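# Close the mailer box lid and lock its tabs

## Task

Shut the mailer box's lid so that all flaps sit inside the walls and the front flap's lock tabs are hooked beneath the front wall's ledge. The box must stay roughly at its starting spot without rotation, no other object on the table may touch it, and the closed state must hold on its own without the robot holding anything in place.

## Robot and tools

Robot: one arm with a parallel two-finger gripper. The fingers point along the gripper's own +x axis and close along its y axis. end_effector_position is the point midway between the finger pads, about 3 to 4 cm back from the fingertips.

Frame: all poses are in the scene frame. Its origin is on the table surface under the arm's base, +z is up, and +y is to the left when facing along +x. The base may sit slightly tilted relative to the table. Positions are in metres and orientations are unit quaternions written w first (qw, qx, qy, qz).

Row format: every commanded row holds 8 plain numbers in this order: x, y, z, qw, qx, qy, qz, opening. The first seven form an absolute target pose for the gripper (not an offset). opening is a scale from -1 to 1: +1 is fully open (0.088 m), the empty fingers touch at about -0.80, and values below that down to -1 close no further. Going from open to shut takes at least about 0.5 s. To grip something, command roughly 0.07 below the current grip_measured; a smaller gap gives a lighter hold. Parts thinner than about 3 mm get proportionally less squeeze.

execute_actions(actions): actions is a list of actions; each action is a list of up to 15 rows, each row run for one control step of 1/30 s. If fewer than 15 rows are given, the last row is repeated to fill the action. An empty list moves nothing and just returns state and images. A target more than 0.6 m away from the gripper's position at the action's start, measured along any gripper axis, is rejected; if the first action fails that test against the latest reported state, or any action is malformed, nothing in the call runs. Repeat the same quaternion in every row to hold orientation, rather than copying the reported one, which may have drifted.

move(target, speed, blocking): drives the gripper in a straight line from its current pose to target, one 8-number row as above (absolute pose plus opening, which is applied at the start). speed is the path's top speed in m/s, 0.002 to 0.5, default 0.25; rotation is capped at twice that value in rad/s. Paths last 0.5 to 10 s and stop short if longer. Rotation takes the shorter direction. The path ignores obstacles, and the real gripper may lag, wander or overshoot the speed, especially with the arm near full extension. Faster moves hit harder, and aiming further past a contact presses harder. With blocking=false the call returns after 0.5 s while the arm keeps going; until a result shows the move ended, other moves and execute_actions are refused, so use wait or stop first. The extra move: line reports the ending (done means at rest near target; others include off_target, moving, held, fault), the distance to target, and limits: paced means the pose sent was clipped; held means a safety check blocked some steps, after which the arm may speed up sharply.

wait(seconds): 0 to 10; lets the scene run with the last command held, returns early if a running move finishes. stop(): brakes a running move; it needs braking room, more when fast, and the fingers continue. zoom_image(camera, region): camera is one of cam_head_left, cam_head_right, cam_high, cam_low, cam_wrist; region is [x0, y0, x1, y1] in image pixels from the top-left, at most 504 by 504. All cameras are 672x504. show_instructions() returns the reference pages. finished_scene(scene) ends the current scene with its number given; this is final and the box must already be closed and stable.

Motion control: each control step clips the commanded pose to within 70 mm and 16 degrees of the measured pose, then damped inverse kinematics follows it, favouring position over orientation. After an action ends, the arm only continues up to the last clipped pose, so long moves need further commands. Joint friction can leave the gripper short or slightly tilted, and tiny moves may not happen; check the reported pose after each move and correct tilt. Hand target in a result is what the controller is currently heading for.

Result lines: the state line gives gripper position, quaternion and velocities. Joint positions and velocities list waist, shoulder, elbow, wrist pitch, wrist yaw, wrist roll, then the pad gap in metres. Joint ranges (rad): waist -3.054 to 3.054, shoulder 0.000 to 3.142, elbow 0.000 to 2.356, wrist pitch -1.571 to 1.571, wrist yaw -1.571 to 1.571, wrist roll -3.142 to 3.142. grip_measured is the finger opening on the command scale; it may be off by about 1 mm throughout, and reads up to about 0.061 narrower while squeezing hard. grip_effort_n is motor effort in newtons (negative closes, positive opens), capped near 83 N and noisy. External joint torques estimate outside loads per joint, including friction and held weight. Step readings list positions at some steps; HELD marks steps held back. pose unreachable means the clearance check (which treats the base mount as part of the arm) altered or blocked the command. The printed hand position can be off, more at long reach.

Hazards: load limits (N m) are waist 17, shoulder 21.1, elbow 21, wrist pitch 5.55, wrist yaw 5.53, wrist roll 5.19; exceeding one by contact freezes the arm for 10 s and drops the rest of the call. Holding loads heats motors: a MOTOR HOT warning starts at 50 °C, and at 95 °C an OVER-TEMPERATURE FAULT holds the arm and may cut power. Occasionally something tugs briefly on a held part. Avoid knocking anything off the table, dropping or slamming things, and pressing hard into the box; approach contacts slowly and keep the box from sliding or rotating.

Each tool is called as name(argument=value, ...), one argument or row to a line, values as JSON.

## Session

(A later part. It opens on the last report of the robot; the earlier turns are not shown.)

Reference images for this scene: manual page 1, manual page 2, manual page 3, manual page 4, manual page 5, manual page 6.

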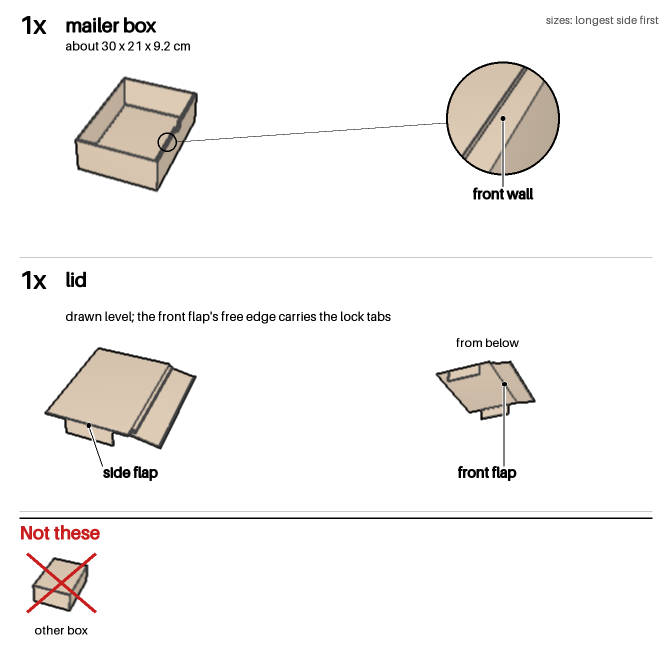

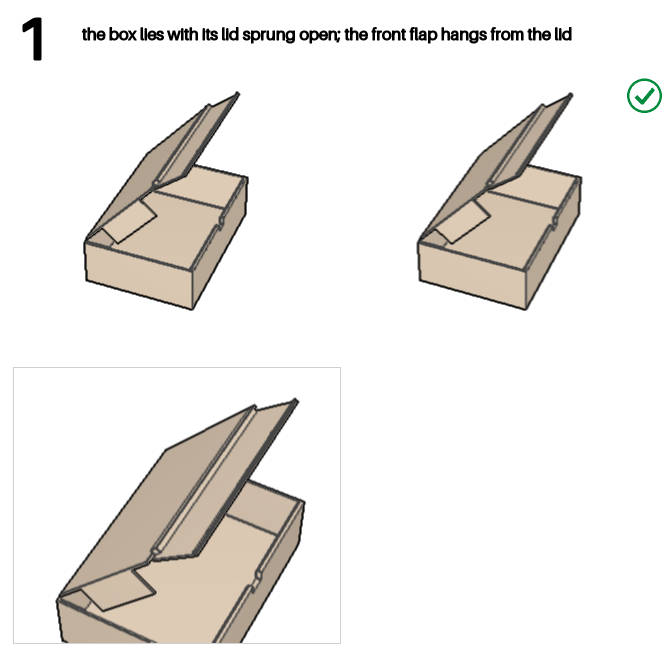

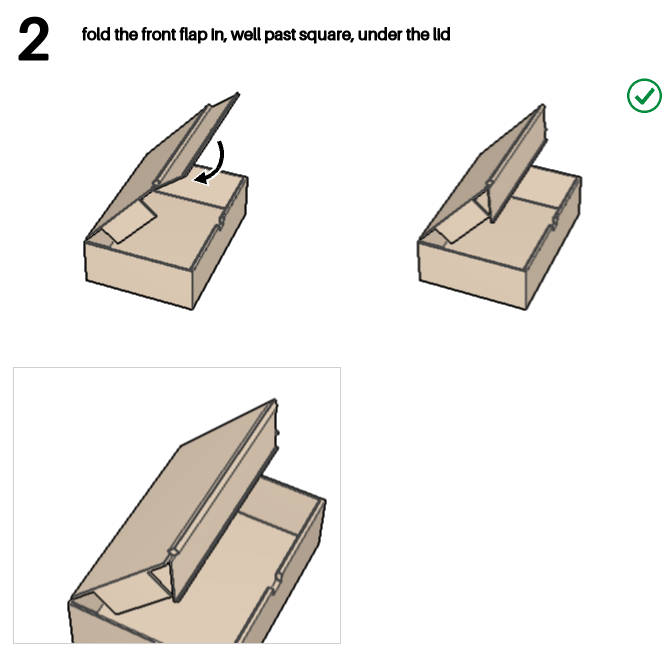

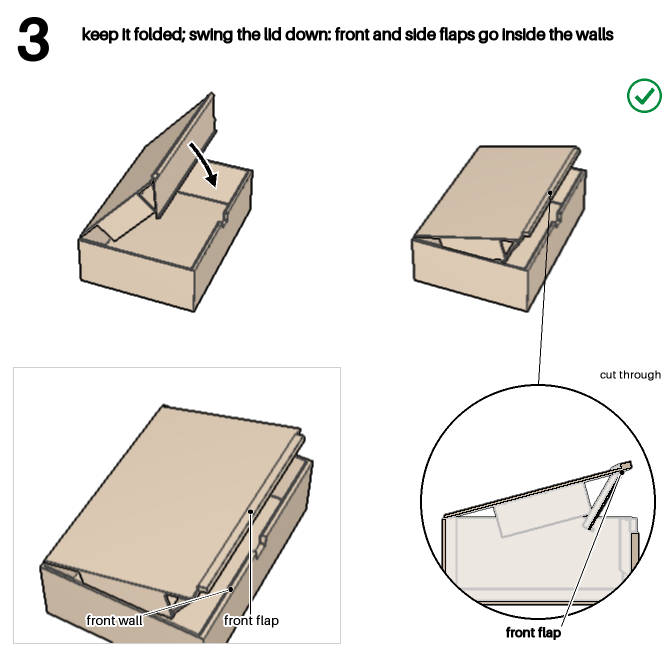

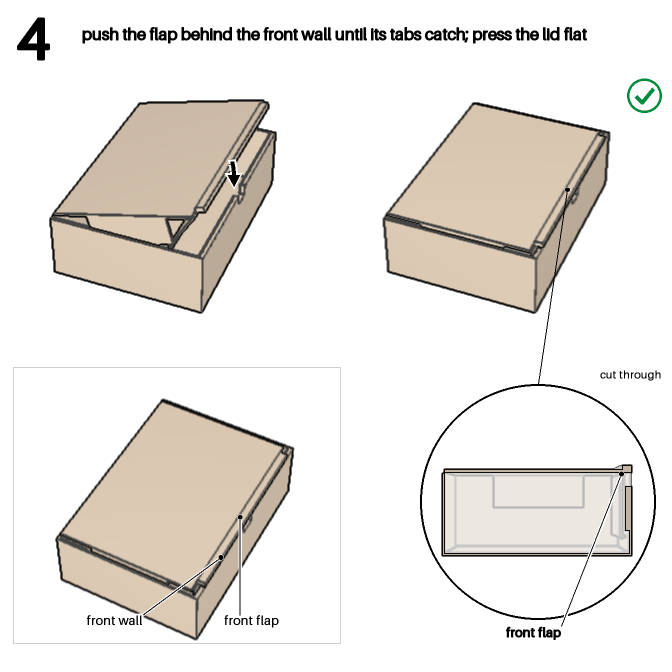

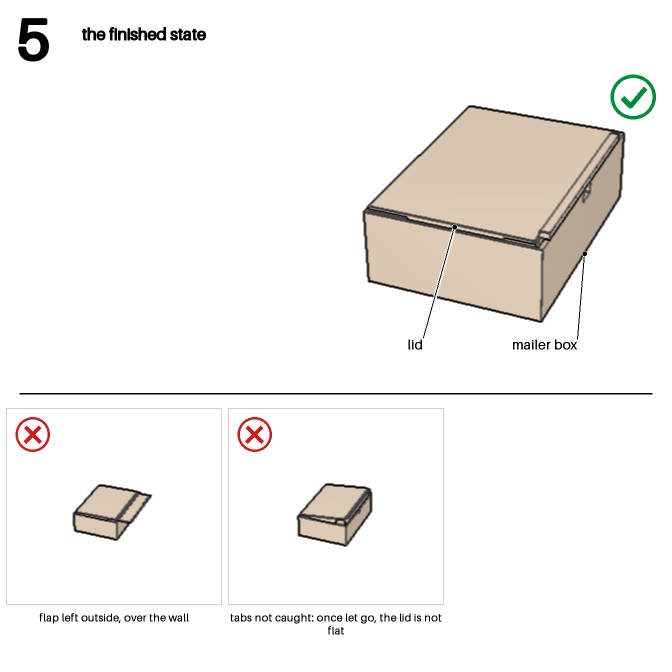

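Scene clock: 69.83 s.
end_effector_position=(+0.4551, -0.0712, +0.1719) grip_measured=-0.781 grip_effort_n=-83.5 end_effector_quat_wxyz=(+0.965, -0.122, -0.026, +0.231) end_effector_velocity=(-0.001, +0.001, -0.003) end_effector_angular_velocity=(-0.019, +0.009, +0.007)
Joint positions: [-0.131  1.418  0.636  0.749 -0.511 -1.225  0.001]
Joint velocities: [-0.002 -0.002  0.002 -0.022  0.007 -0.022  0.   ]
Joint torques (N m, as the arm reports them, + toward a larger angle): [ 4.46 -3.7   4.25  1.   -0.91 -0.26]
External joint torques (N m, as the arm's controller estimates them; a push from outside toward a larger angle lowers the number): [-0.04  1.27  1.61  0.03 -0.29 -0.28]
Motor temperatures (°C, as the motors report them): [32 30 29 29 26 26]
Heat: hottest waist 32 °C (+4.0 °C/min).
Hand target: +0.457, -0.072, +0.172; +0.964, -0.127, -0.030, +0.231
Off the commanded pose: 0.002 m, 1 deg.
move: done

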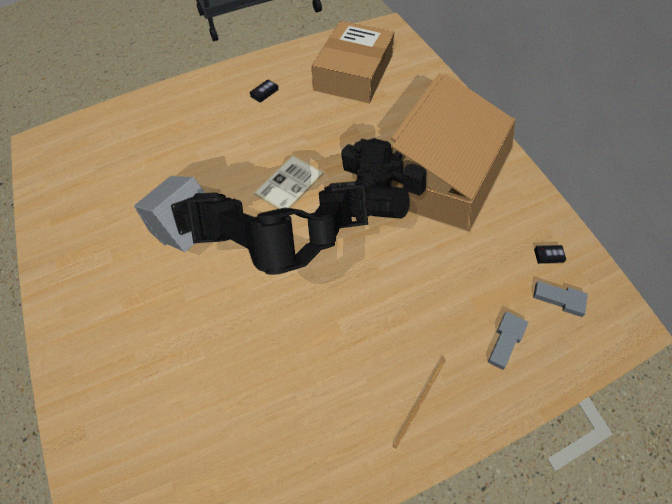

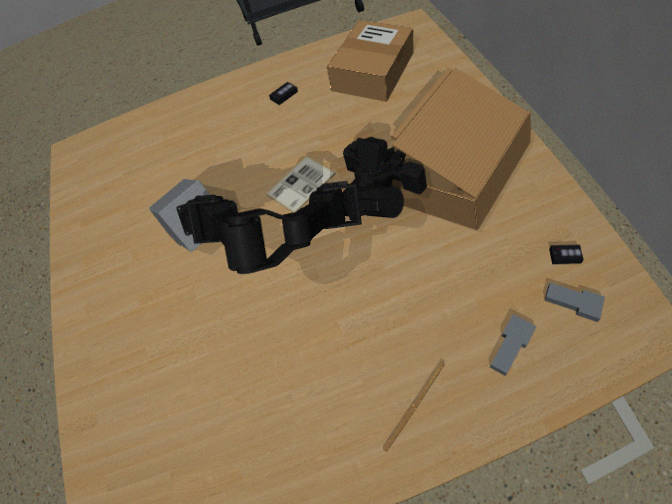

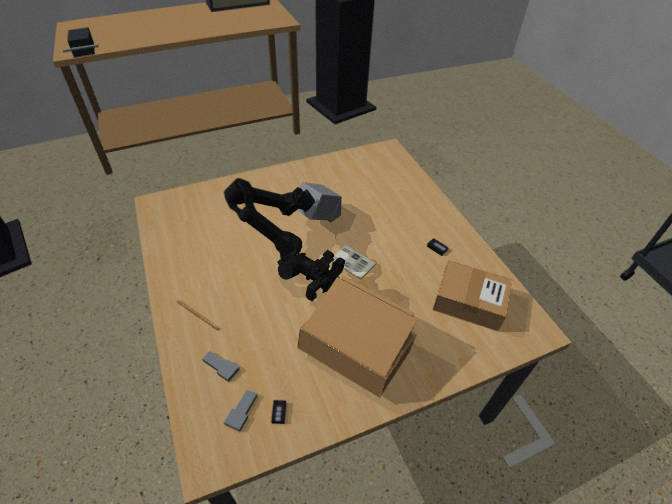

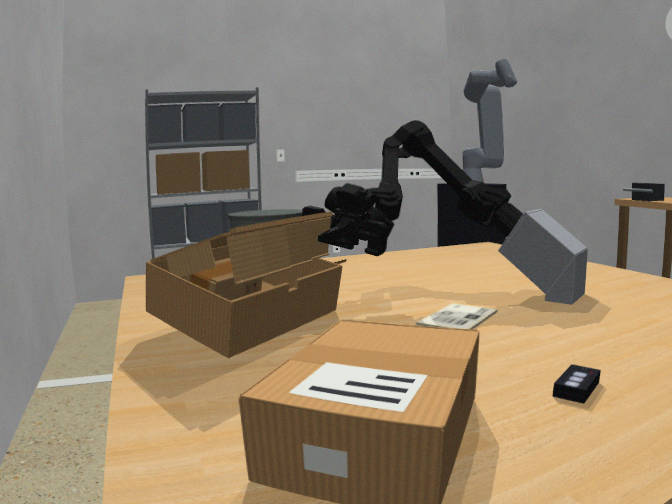

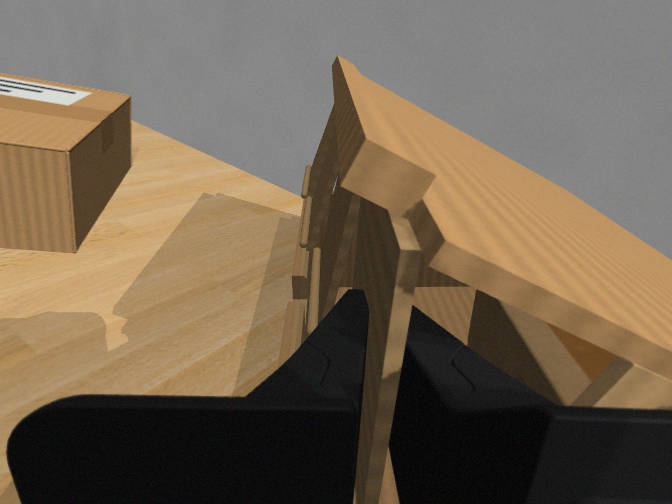

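move(
  target=[0.453,-0.041,0.185,0.927,0.292,0.07,0.222,-0.8],
  speed=0.1,
)

execute_actions(
  actions=[
    [[0.453,-0.041,0.185,0.927,0.292,0.07,0.222,-0.55]],
    [[0.439,-0.048,0.185,0.927,0.292,0.07,0.222,-0.55]],
    [[0.439,-0.048,0.185,0.927,0.292,0.07,0.222,-0.55]],
  ],
)

Scene clock: 85.90 s.
end_effector_position=(+0.4544, -0.0446, +0.1887) grip_measured=-0.781 grip_effort_n=-83.5 end_effector_quat_wxyz=(+0.929, +0.289, +0.063, +0.222) end_effector_velocity=(-0.004, +0.006, -0.004) end_effector_angular_velocity=(+0.025, +0.027, +0.027)
Joint positions: [-0.024  1.448  0.597  0.833 -0.415 -0.364  0.001]
Joint velocities: [-0.002  0.002 -0.007 -0.022 -0.007  0.022  0.   ]
Joint torques (N m, as the arm reports them, + toward a larger angle): [ 4.93 -3.    2.51  1.26 -0.37  0.14]
External joint torques (N m, as the arm's controller estimates them; a push from outside toward a larger angle lowers the number): [ 0.2   1.52 -0.16  0.24  0.25  0.16]
Motor temperatures (°C, as the motors report them): [32 30 29 29 26 26]
Heat: hottest waist 32 °C (+3.0 °C/min).
Hand target: +0.453, -0.041, +0.185; +0.928, +0.292, +0.070, +0.222
Off the commanded pose: 0.005 m, 1 deg.
move: done

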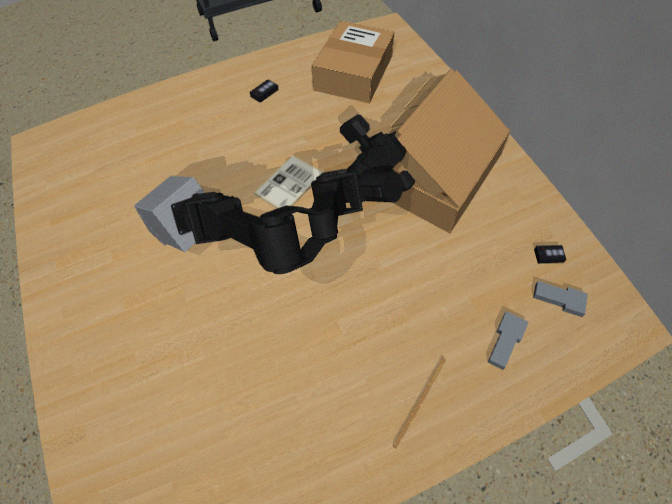

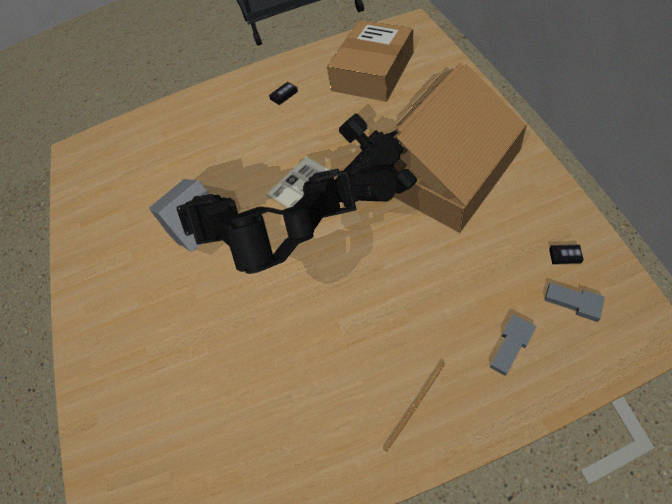

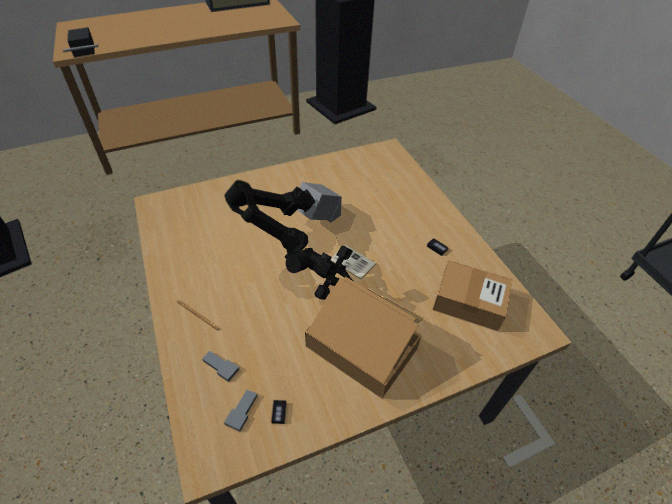

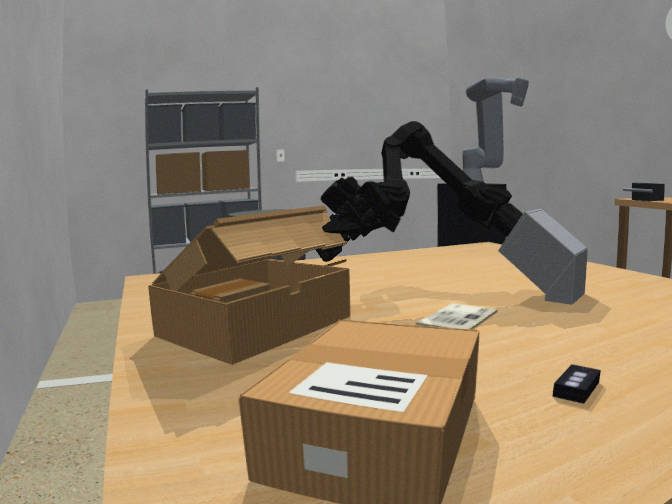

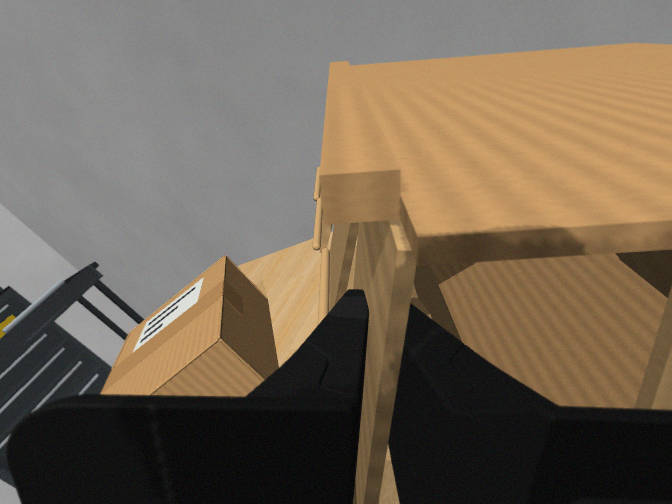

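Scene clock: 87.40 s.
end_effector_position=(+0.4411, -0.0475, +0.1857) grip_measured=-0.552 grip_effort_n=16.5 end_effector_quat_wxyz=(+0.928, +0.291, +0.069, +0.222) end_effector_velocity=(-0.004, +0.005, -0.003) end_effector_angular_velocity=(-0.001, +0.010, +0.023)
Joint positions: [-0.043  1.402  0.549  0.826 -0.428 -0.362  0.012]
Joint velocities: [-0.002 -0.002 -0.007 -0.022 -0.007 -0.007  0.   ]
Joint torques (N m, as the arm reports them, + toward a larger angle): [ 4.27 -4.51  2.39  0.83 -0.8   0.06]
External joint torques (N m, as the arm's controller estimates them; a push from outside toward a larger angle lowers the number): [-0.15 -0.11 -0.23 -0.19 -0.18  0.09]
External joint torques at the end of the 1st action: [0.17 1.5  0.   0.24 0.19 0.14]
External joint torques at the end of the 2nd action: [-0.21 -0.03 -0.38 -0.16 -0.17  0.12]
Motor temperatures (°C, as the motors report them): [32 30 29 29 26 26]
Heat: hottest waist 32 °C (+3.0 °C/min).
Hand target: +0.439, -0.048, +0.185; +0.928, +0.292, +0.070, +0.222
Off the commanded pose: 0.002 m, 0 deg.
Step readings (end_effector_position; steps 1 to 15: 1st action; 16 to 30: 2nd action; 31 to 45: 3rd action):
0: (+0.4544, -0.0446, +0.1887)
1: (+0.4544, -0.0446, +0.1887)
2: (+0.4544, -0.0446, +0.1887)
4: (+0.4542, -0.0440, +0.1889)
8: (+0.4542, -0.0440, +0.1889)
15: (+0.4542, -0.0440, +0.1889)
16: (+0.4529, -0.0438, +0.1885)
17: (+0.4508, -0.0443, +0.1874)
19: (+0.4465, -0.0452, +0.1858)
23: (+0.4429, -0.0464, +0.1855)
30: (+0.4415, -0.0474, +0.1859)
31: (+0.4414, -0.0475, +0.1857)
32: (+0.4414, -0.0475, +0.1857)
34: (+0.4413, -0.0475, +0.1858)
38: (+0.4412, -0.0475, +0.1856)
45: end_effector_position above

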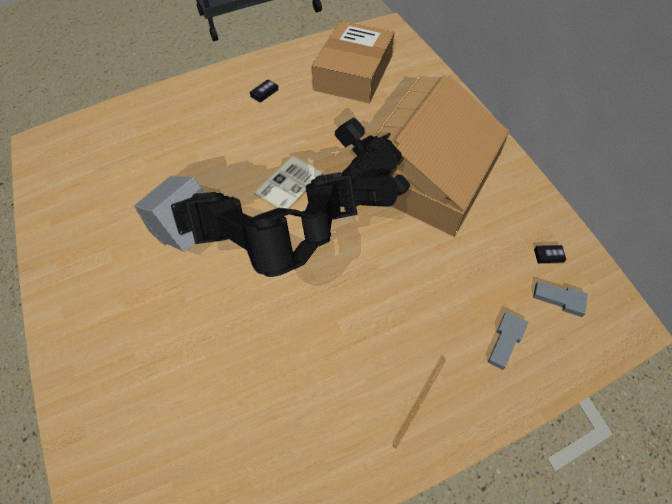

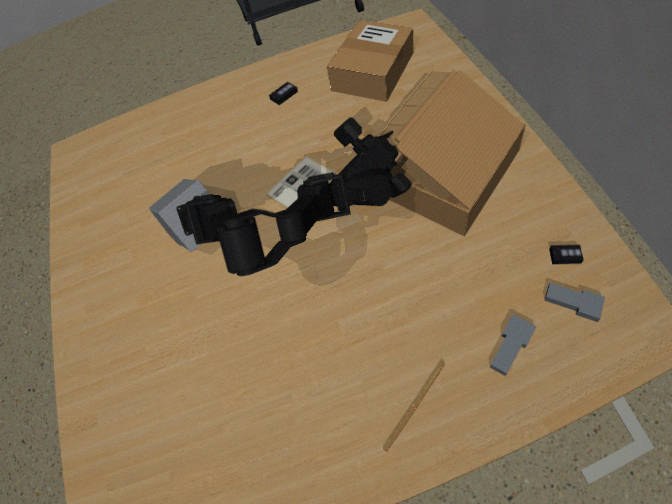

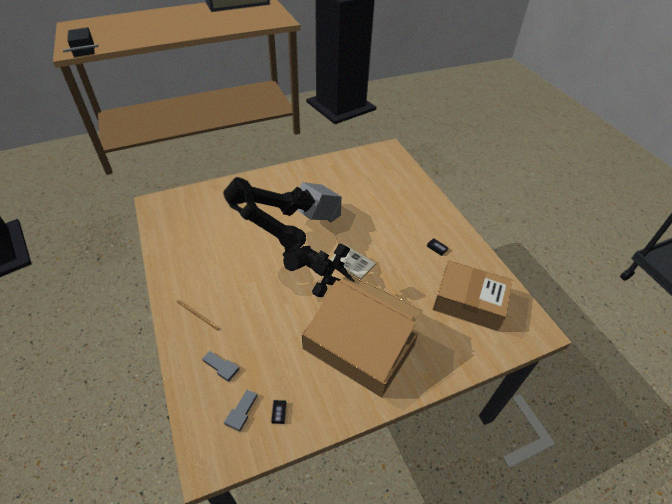

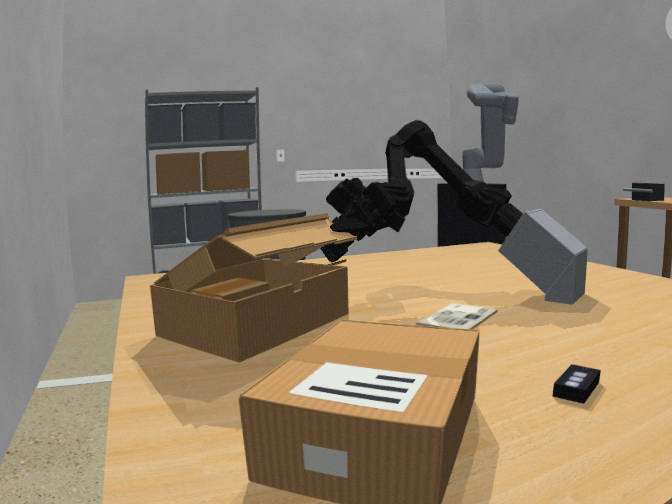

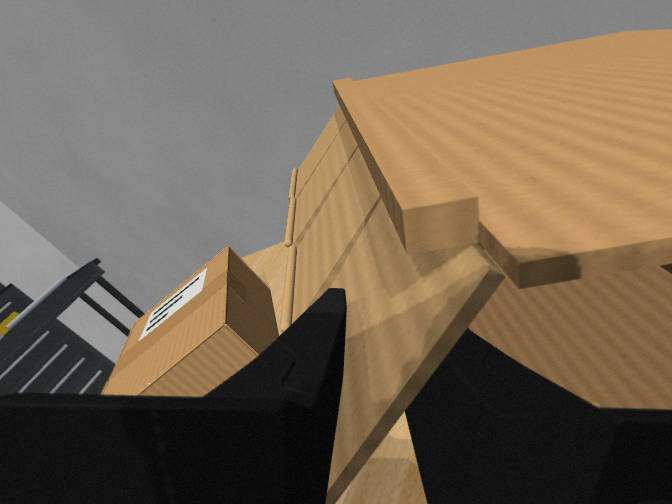

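move(
  target=[0.455,-0.042,0.19,0.898,0.372,0.089,0.215,-0.8],
  speed=0.05,
)

move(
  target=[0.461,-0.053,0.236,0.745,0.625,0.15,0.178,-0.8],
  speed=0.15,
)

move(
  target=[0.473,-0.078,0.282,0.558,0.796,0.191,0.134,-0.8],
  speed=0.15,
)

move(
  target=[0.473,-0.078,0.282,0.558,0.796,0.191,0.134,-0.3],
)

Scene clock: 97.40 s.
end_effector_position=(+0.4533, -0.0432, +0.1926) grip_measured=-0.781 grip_effort_n=-83.5 end_effector_quat_wxyz=(+0.900, +0.370, +0.083, +0.217) end_effector_velocity=(-0.002, +0.007, -0.003) end_effector_angular_velocity=(+0.001, +0.013, +0.033)
Joint positions: [-0.011  1.435  0.595  0.819 -0.403 -0.189  0.001]
Joint velocities: [ 0.002  0.002  0.002 -0.037 -0.007 -0.007 -0.   ]
Joint torques (N m, as the arm reports them, + toward a larger angle): [ 4.87 -2.94  4.07  0.84 -0.31  0.09]
External joint torques (N m, as the arm's controller estimates them; a push from outside toward a larger angle lowers the number): [ 0.13  1.51  1.38 -0.17  0.31  0.13]
Motor temperatures (°C, as the motors report them): [32 30 29 29 26 26]
Heat: hottest waist 32 °C (+2.0 °C/min).
Hand target: +0.455, -0.042, +0.190; +0.899, +0.372, +0.089, +0.215
Off the commanded pose: 0.003 m, 1 deg.
move: done

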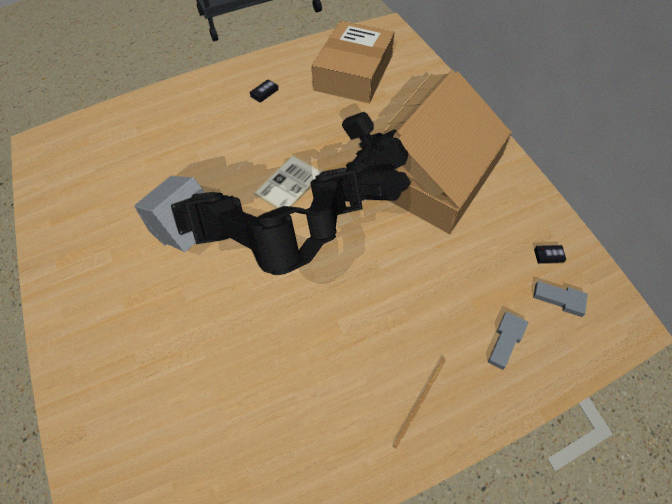

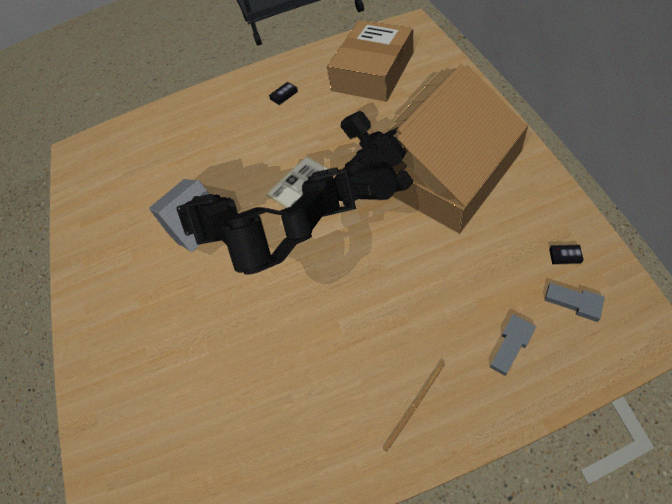

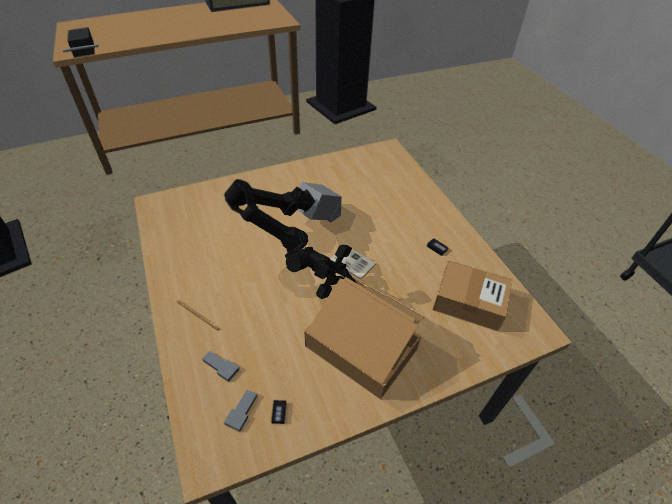

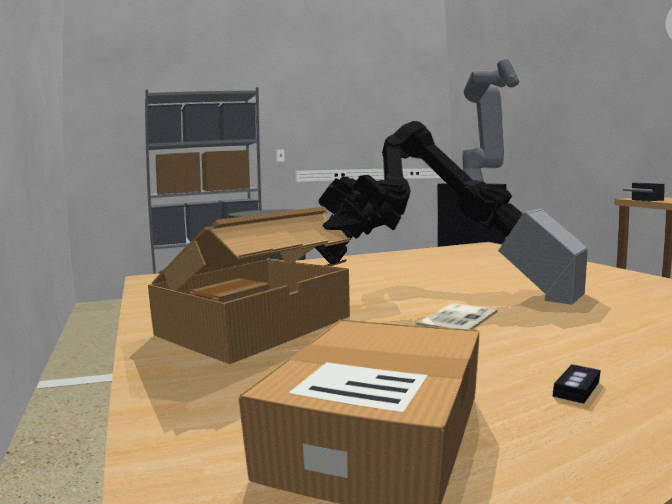

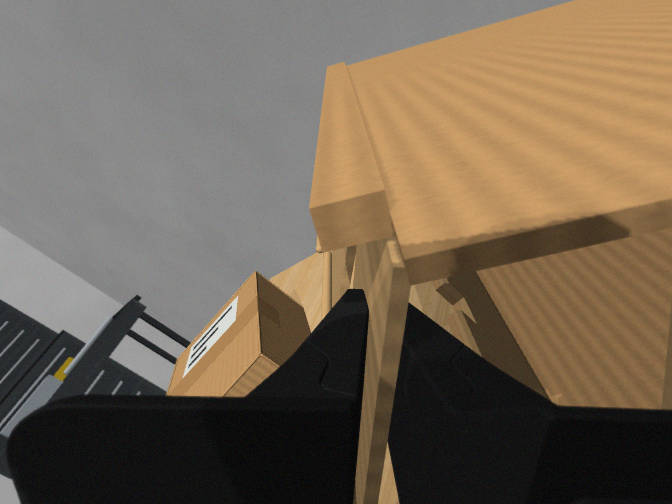

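Scene clock: 99.87 s.
end_effector_position=(+0.4599, -0.0493, +0.2362) grip_measured=-0.781 grip_effort_n=-83.5 end_effector_quat_wxyz=(+0.745, +0.623, +0.150, +0.186) end_effector_velocity=(-0.001, +0.002, -0.001) end_effector_angular_velocity=(+0.034, +0.024, +0.017)
Joint positions: [ 0.105  1.325  0.666  0.627 -0.294  0.425  0.001]
Joint velocities: [-0.002 -0.002  0.002 -0.022 -0.007  0.037 -0.   ]
Joint torques (N m, as the arm reports them, + toward a larger angle): [ 4.65 -4.02  4.77  0.75 -0.16  0.09]
External joint torques (N m, as the arm's controller estimates them; a push from outside toward a larger angle lowers the number): [ 0.08  0.05  1.2  -0.31  0.44  0.14]
Motor temperatures (°C, as the motors report them): [32 30 29 29 26 26]
Heat: hottest waist 32 °C (+2.0 °C/min).
Hand target: +0.461, -0.053, +0.236; +0.745, +0.625, +0.150, +0.178
Off the commanded pose: 0.004 m, 1 deg.
move: done

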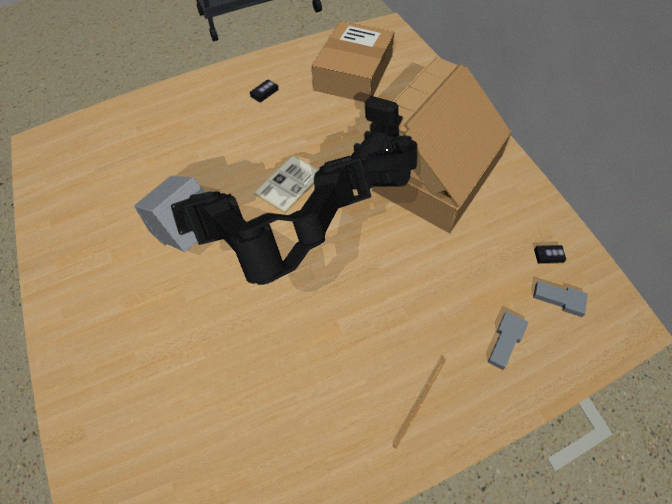

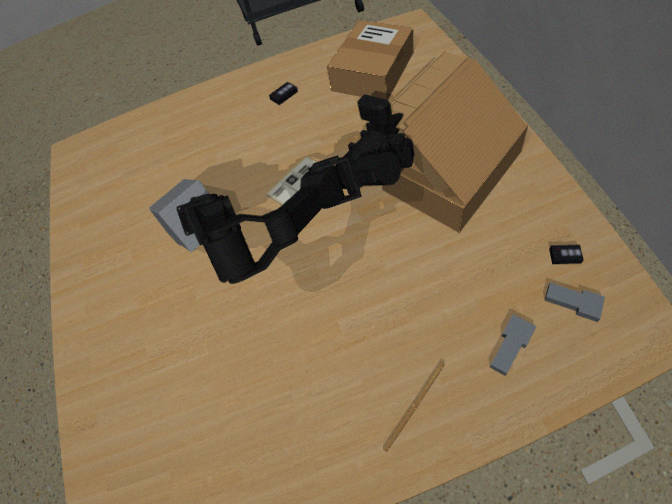

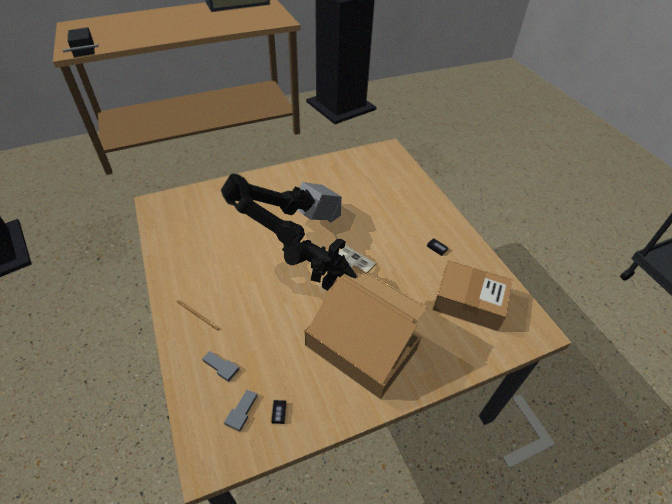

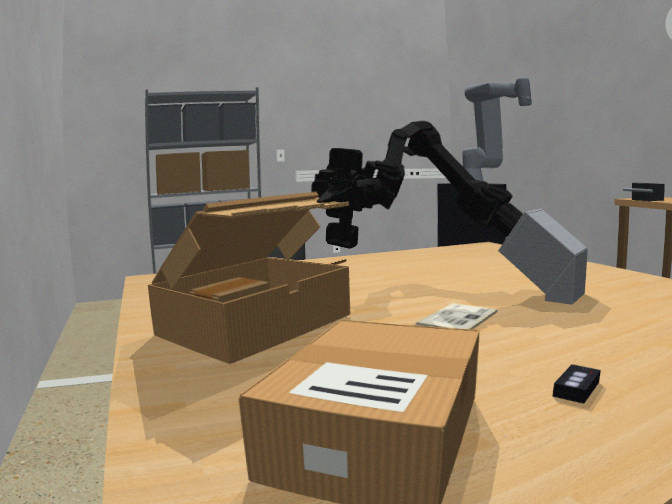

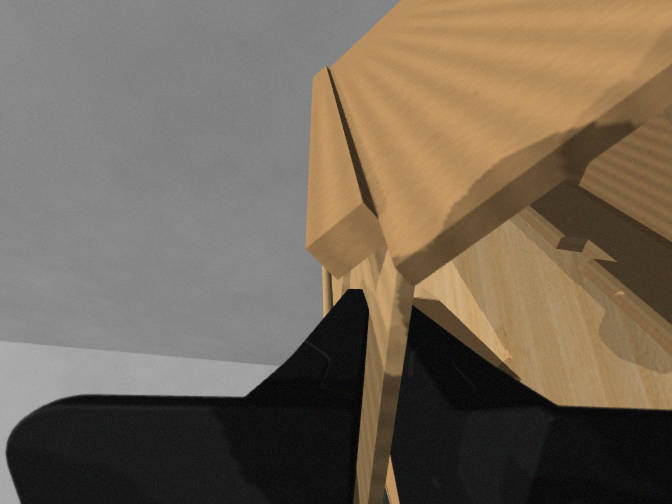

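Scene clock: 102.07 s.
end_effector_position=(+0.4718, -0.0734, +0.2829) grip_measured=-0.781 grip_effort_n=-83.5 end_effector_quat_wxyz=(+0.558, +0.794, +0.193, +0.144) end_effector_velocity=(-0.002, +0.002, -0.001) end_effector_angular_velocity=(-0.006, +0.003, +0.016)
Joint positions: [ 0.19   1.24   0.811  0.396 -0.214  0.949  0.001]
Joint velocities: [-0.002 -0.002  0.002 -0.022 -0.007 -0.007  0.   ]
Joint torques (N m, as the arm reports them, + toward a larger angle): [ 4.39 -3.73  5.61  0.77 -0.08  0.1 ]
External joint torques (N m, as the arm's controller estimates them; a push from outside toward a larger angle lowers the number): [-0.02 -0.03  1.5  -0.3   0.51  0.16]
Motor temperatures (°C, as the motors report them): [32 30 29 29 26 26]
Heat: hottest waist 32 °C (+2.0 °C/min).
Hand target: +0.473, -0.078, +0.282; +0.558, +0.796, +0.191, +0.134
Off the commanded pose: 0.005 m, 1 deg.
move: done

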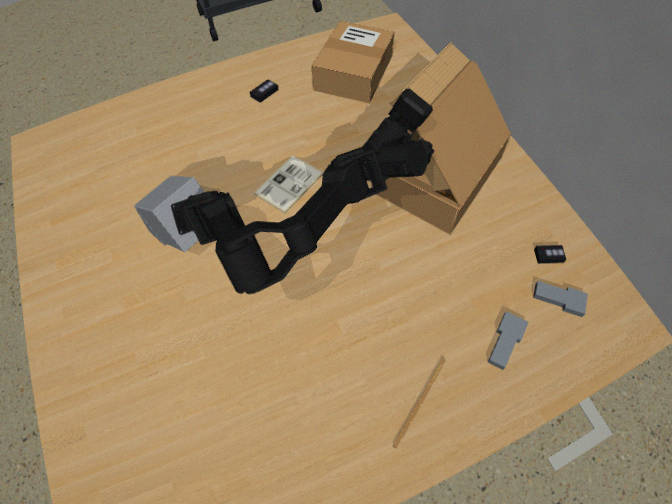

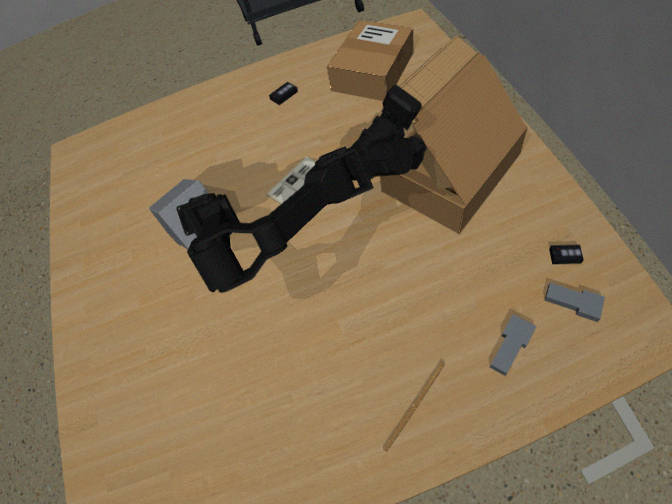

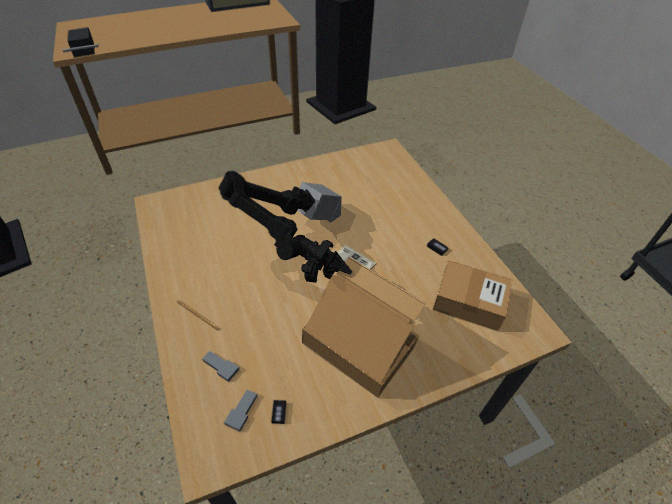

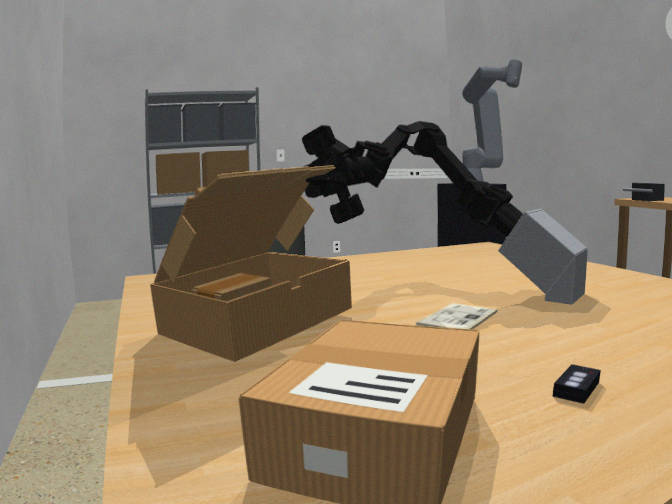

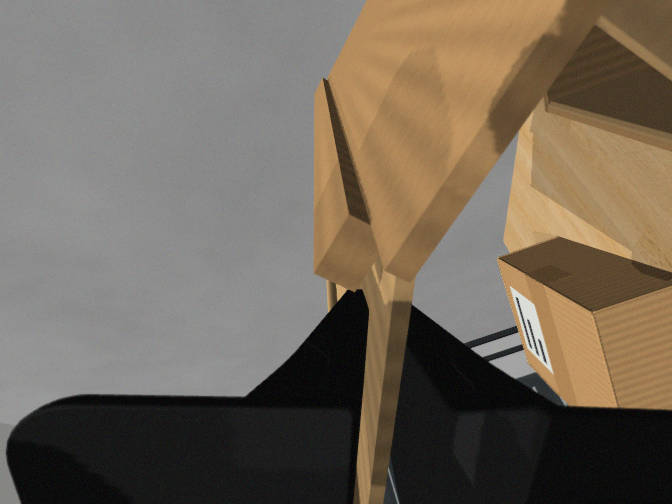

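Scene clock: 102.77 s.
end_effector_position=(+0.4719, -0.0736, +0.2813) grip_measured=-0.305 grip_effort_n=17.9 end_effector_quat_wxyz=(+0.558, +0.795, +0.195, +0.139) end_effector_velocity=(-0.002, +0.003, +0.000) end_effector_angular_velocity=(+0.014, -0.009, +0.013)
Joint positions: [ 0.19   1.24   0.811  0.393 -0.204  0.951  0.024]
Joint velocities: [-0.002  0.002 -0.007  0.007 -0.022  0.007  0.001]
Joint torques (N m, as the arm reports them, + toward a larger angle): [ 4.21 -3.76  5.62  0.85 -0.44  0.07]
External joint torques (N m, as the arm's controller estimates them; a push from outside toward a larger angle lowers the number): [-0.24 -0.1   1.54 -0.21  0.17  0.12]
Motor temperatures (°C, as the motors report them): [32 30 29 29 26 26]
Heat: hottest waist 32 °C (+2.0 °C/min).
Hand target: +0.473, -0.078, +0.282; +0.558, +0.796, +0.191, +0.134
Off the commanded pose: 0.005 m, 1 deg.
move: done

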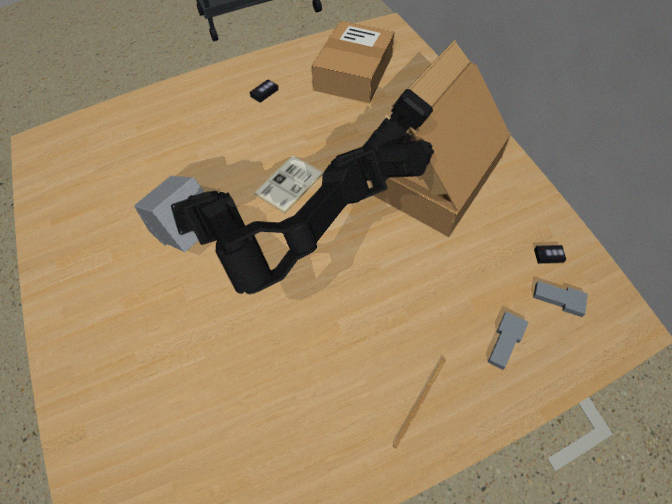

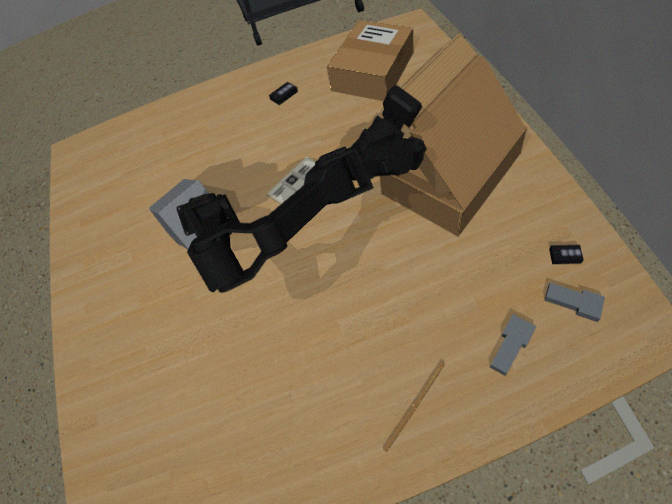

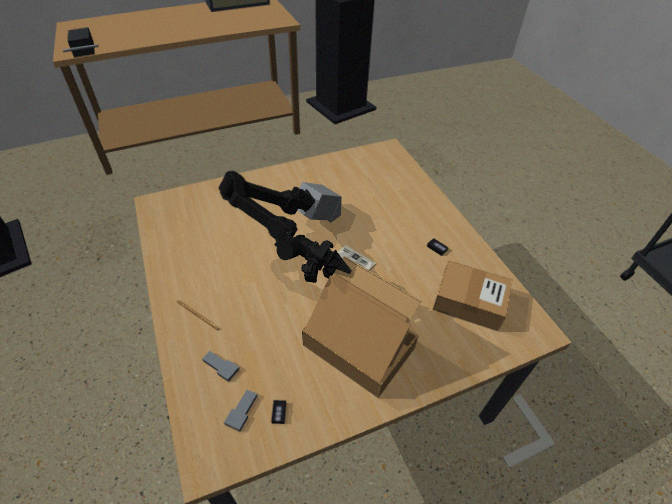

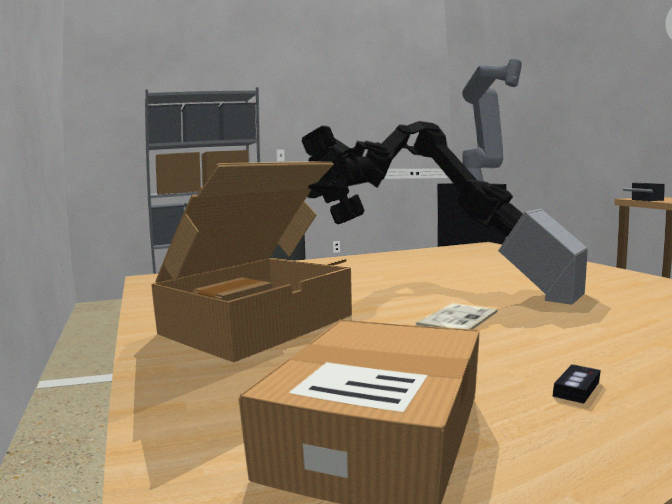

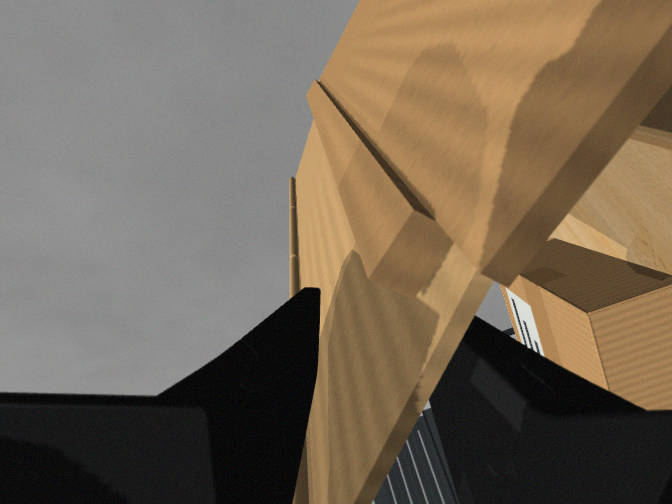

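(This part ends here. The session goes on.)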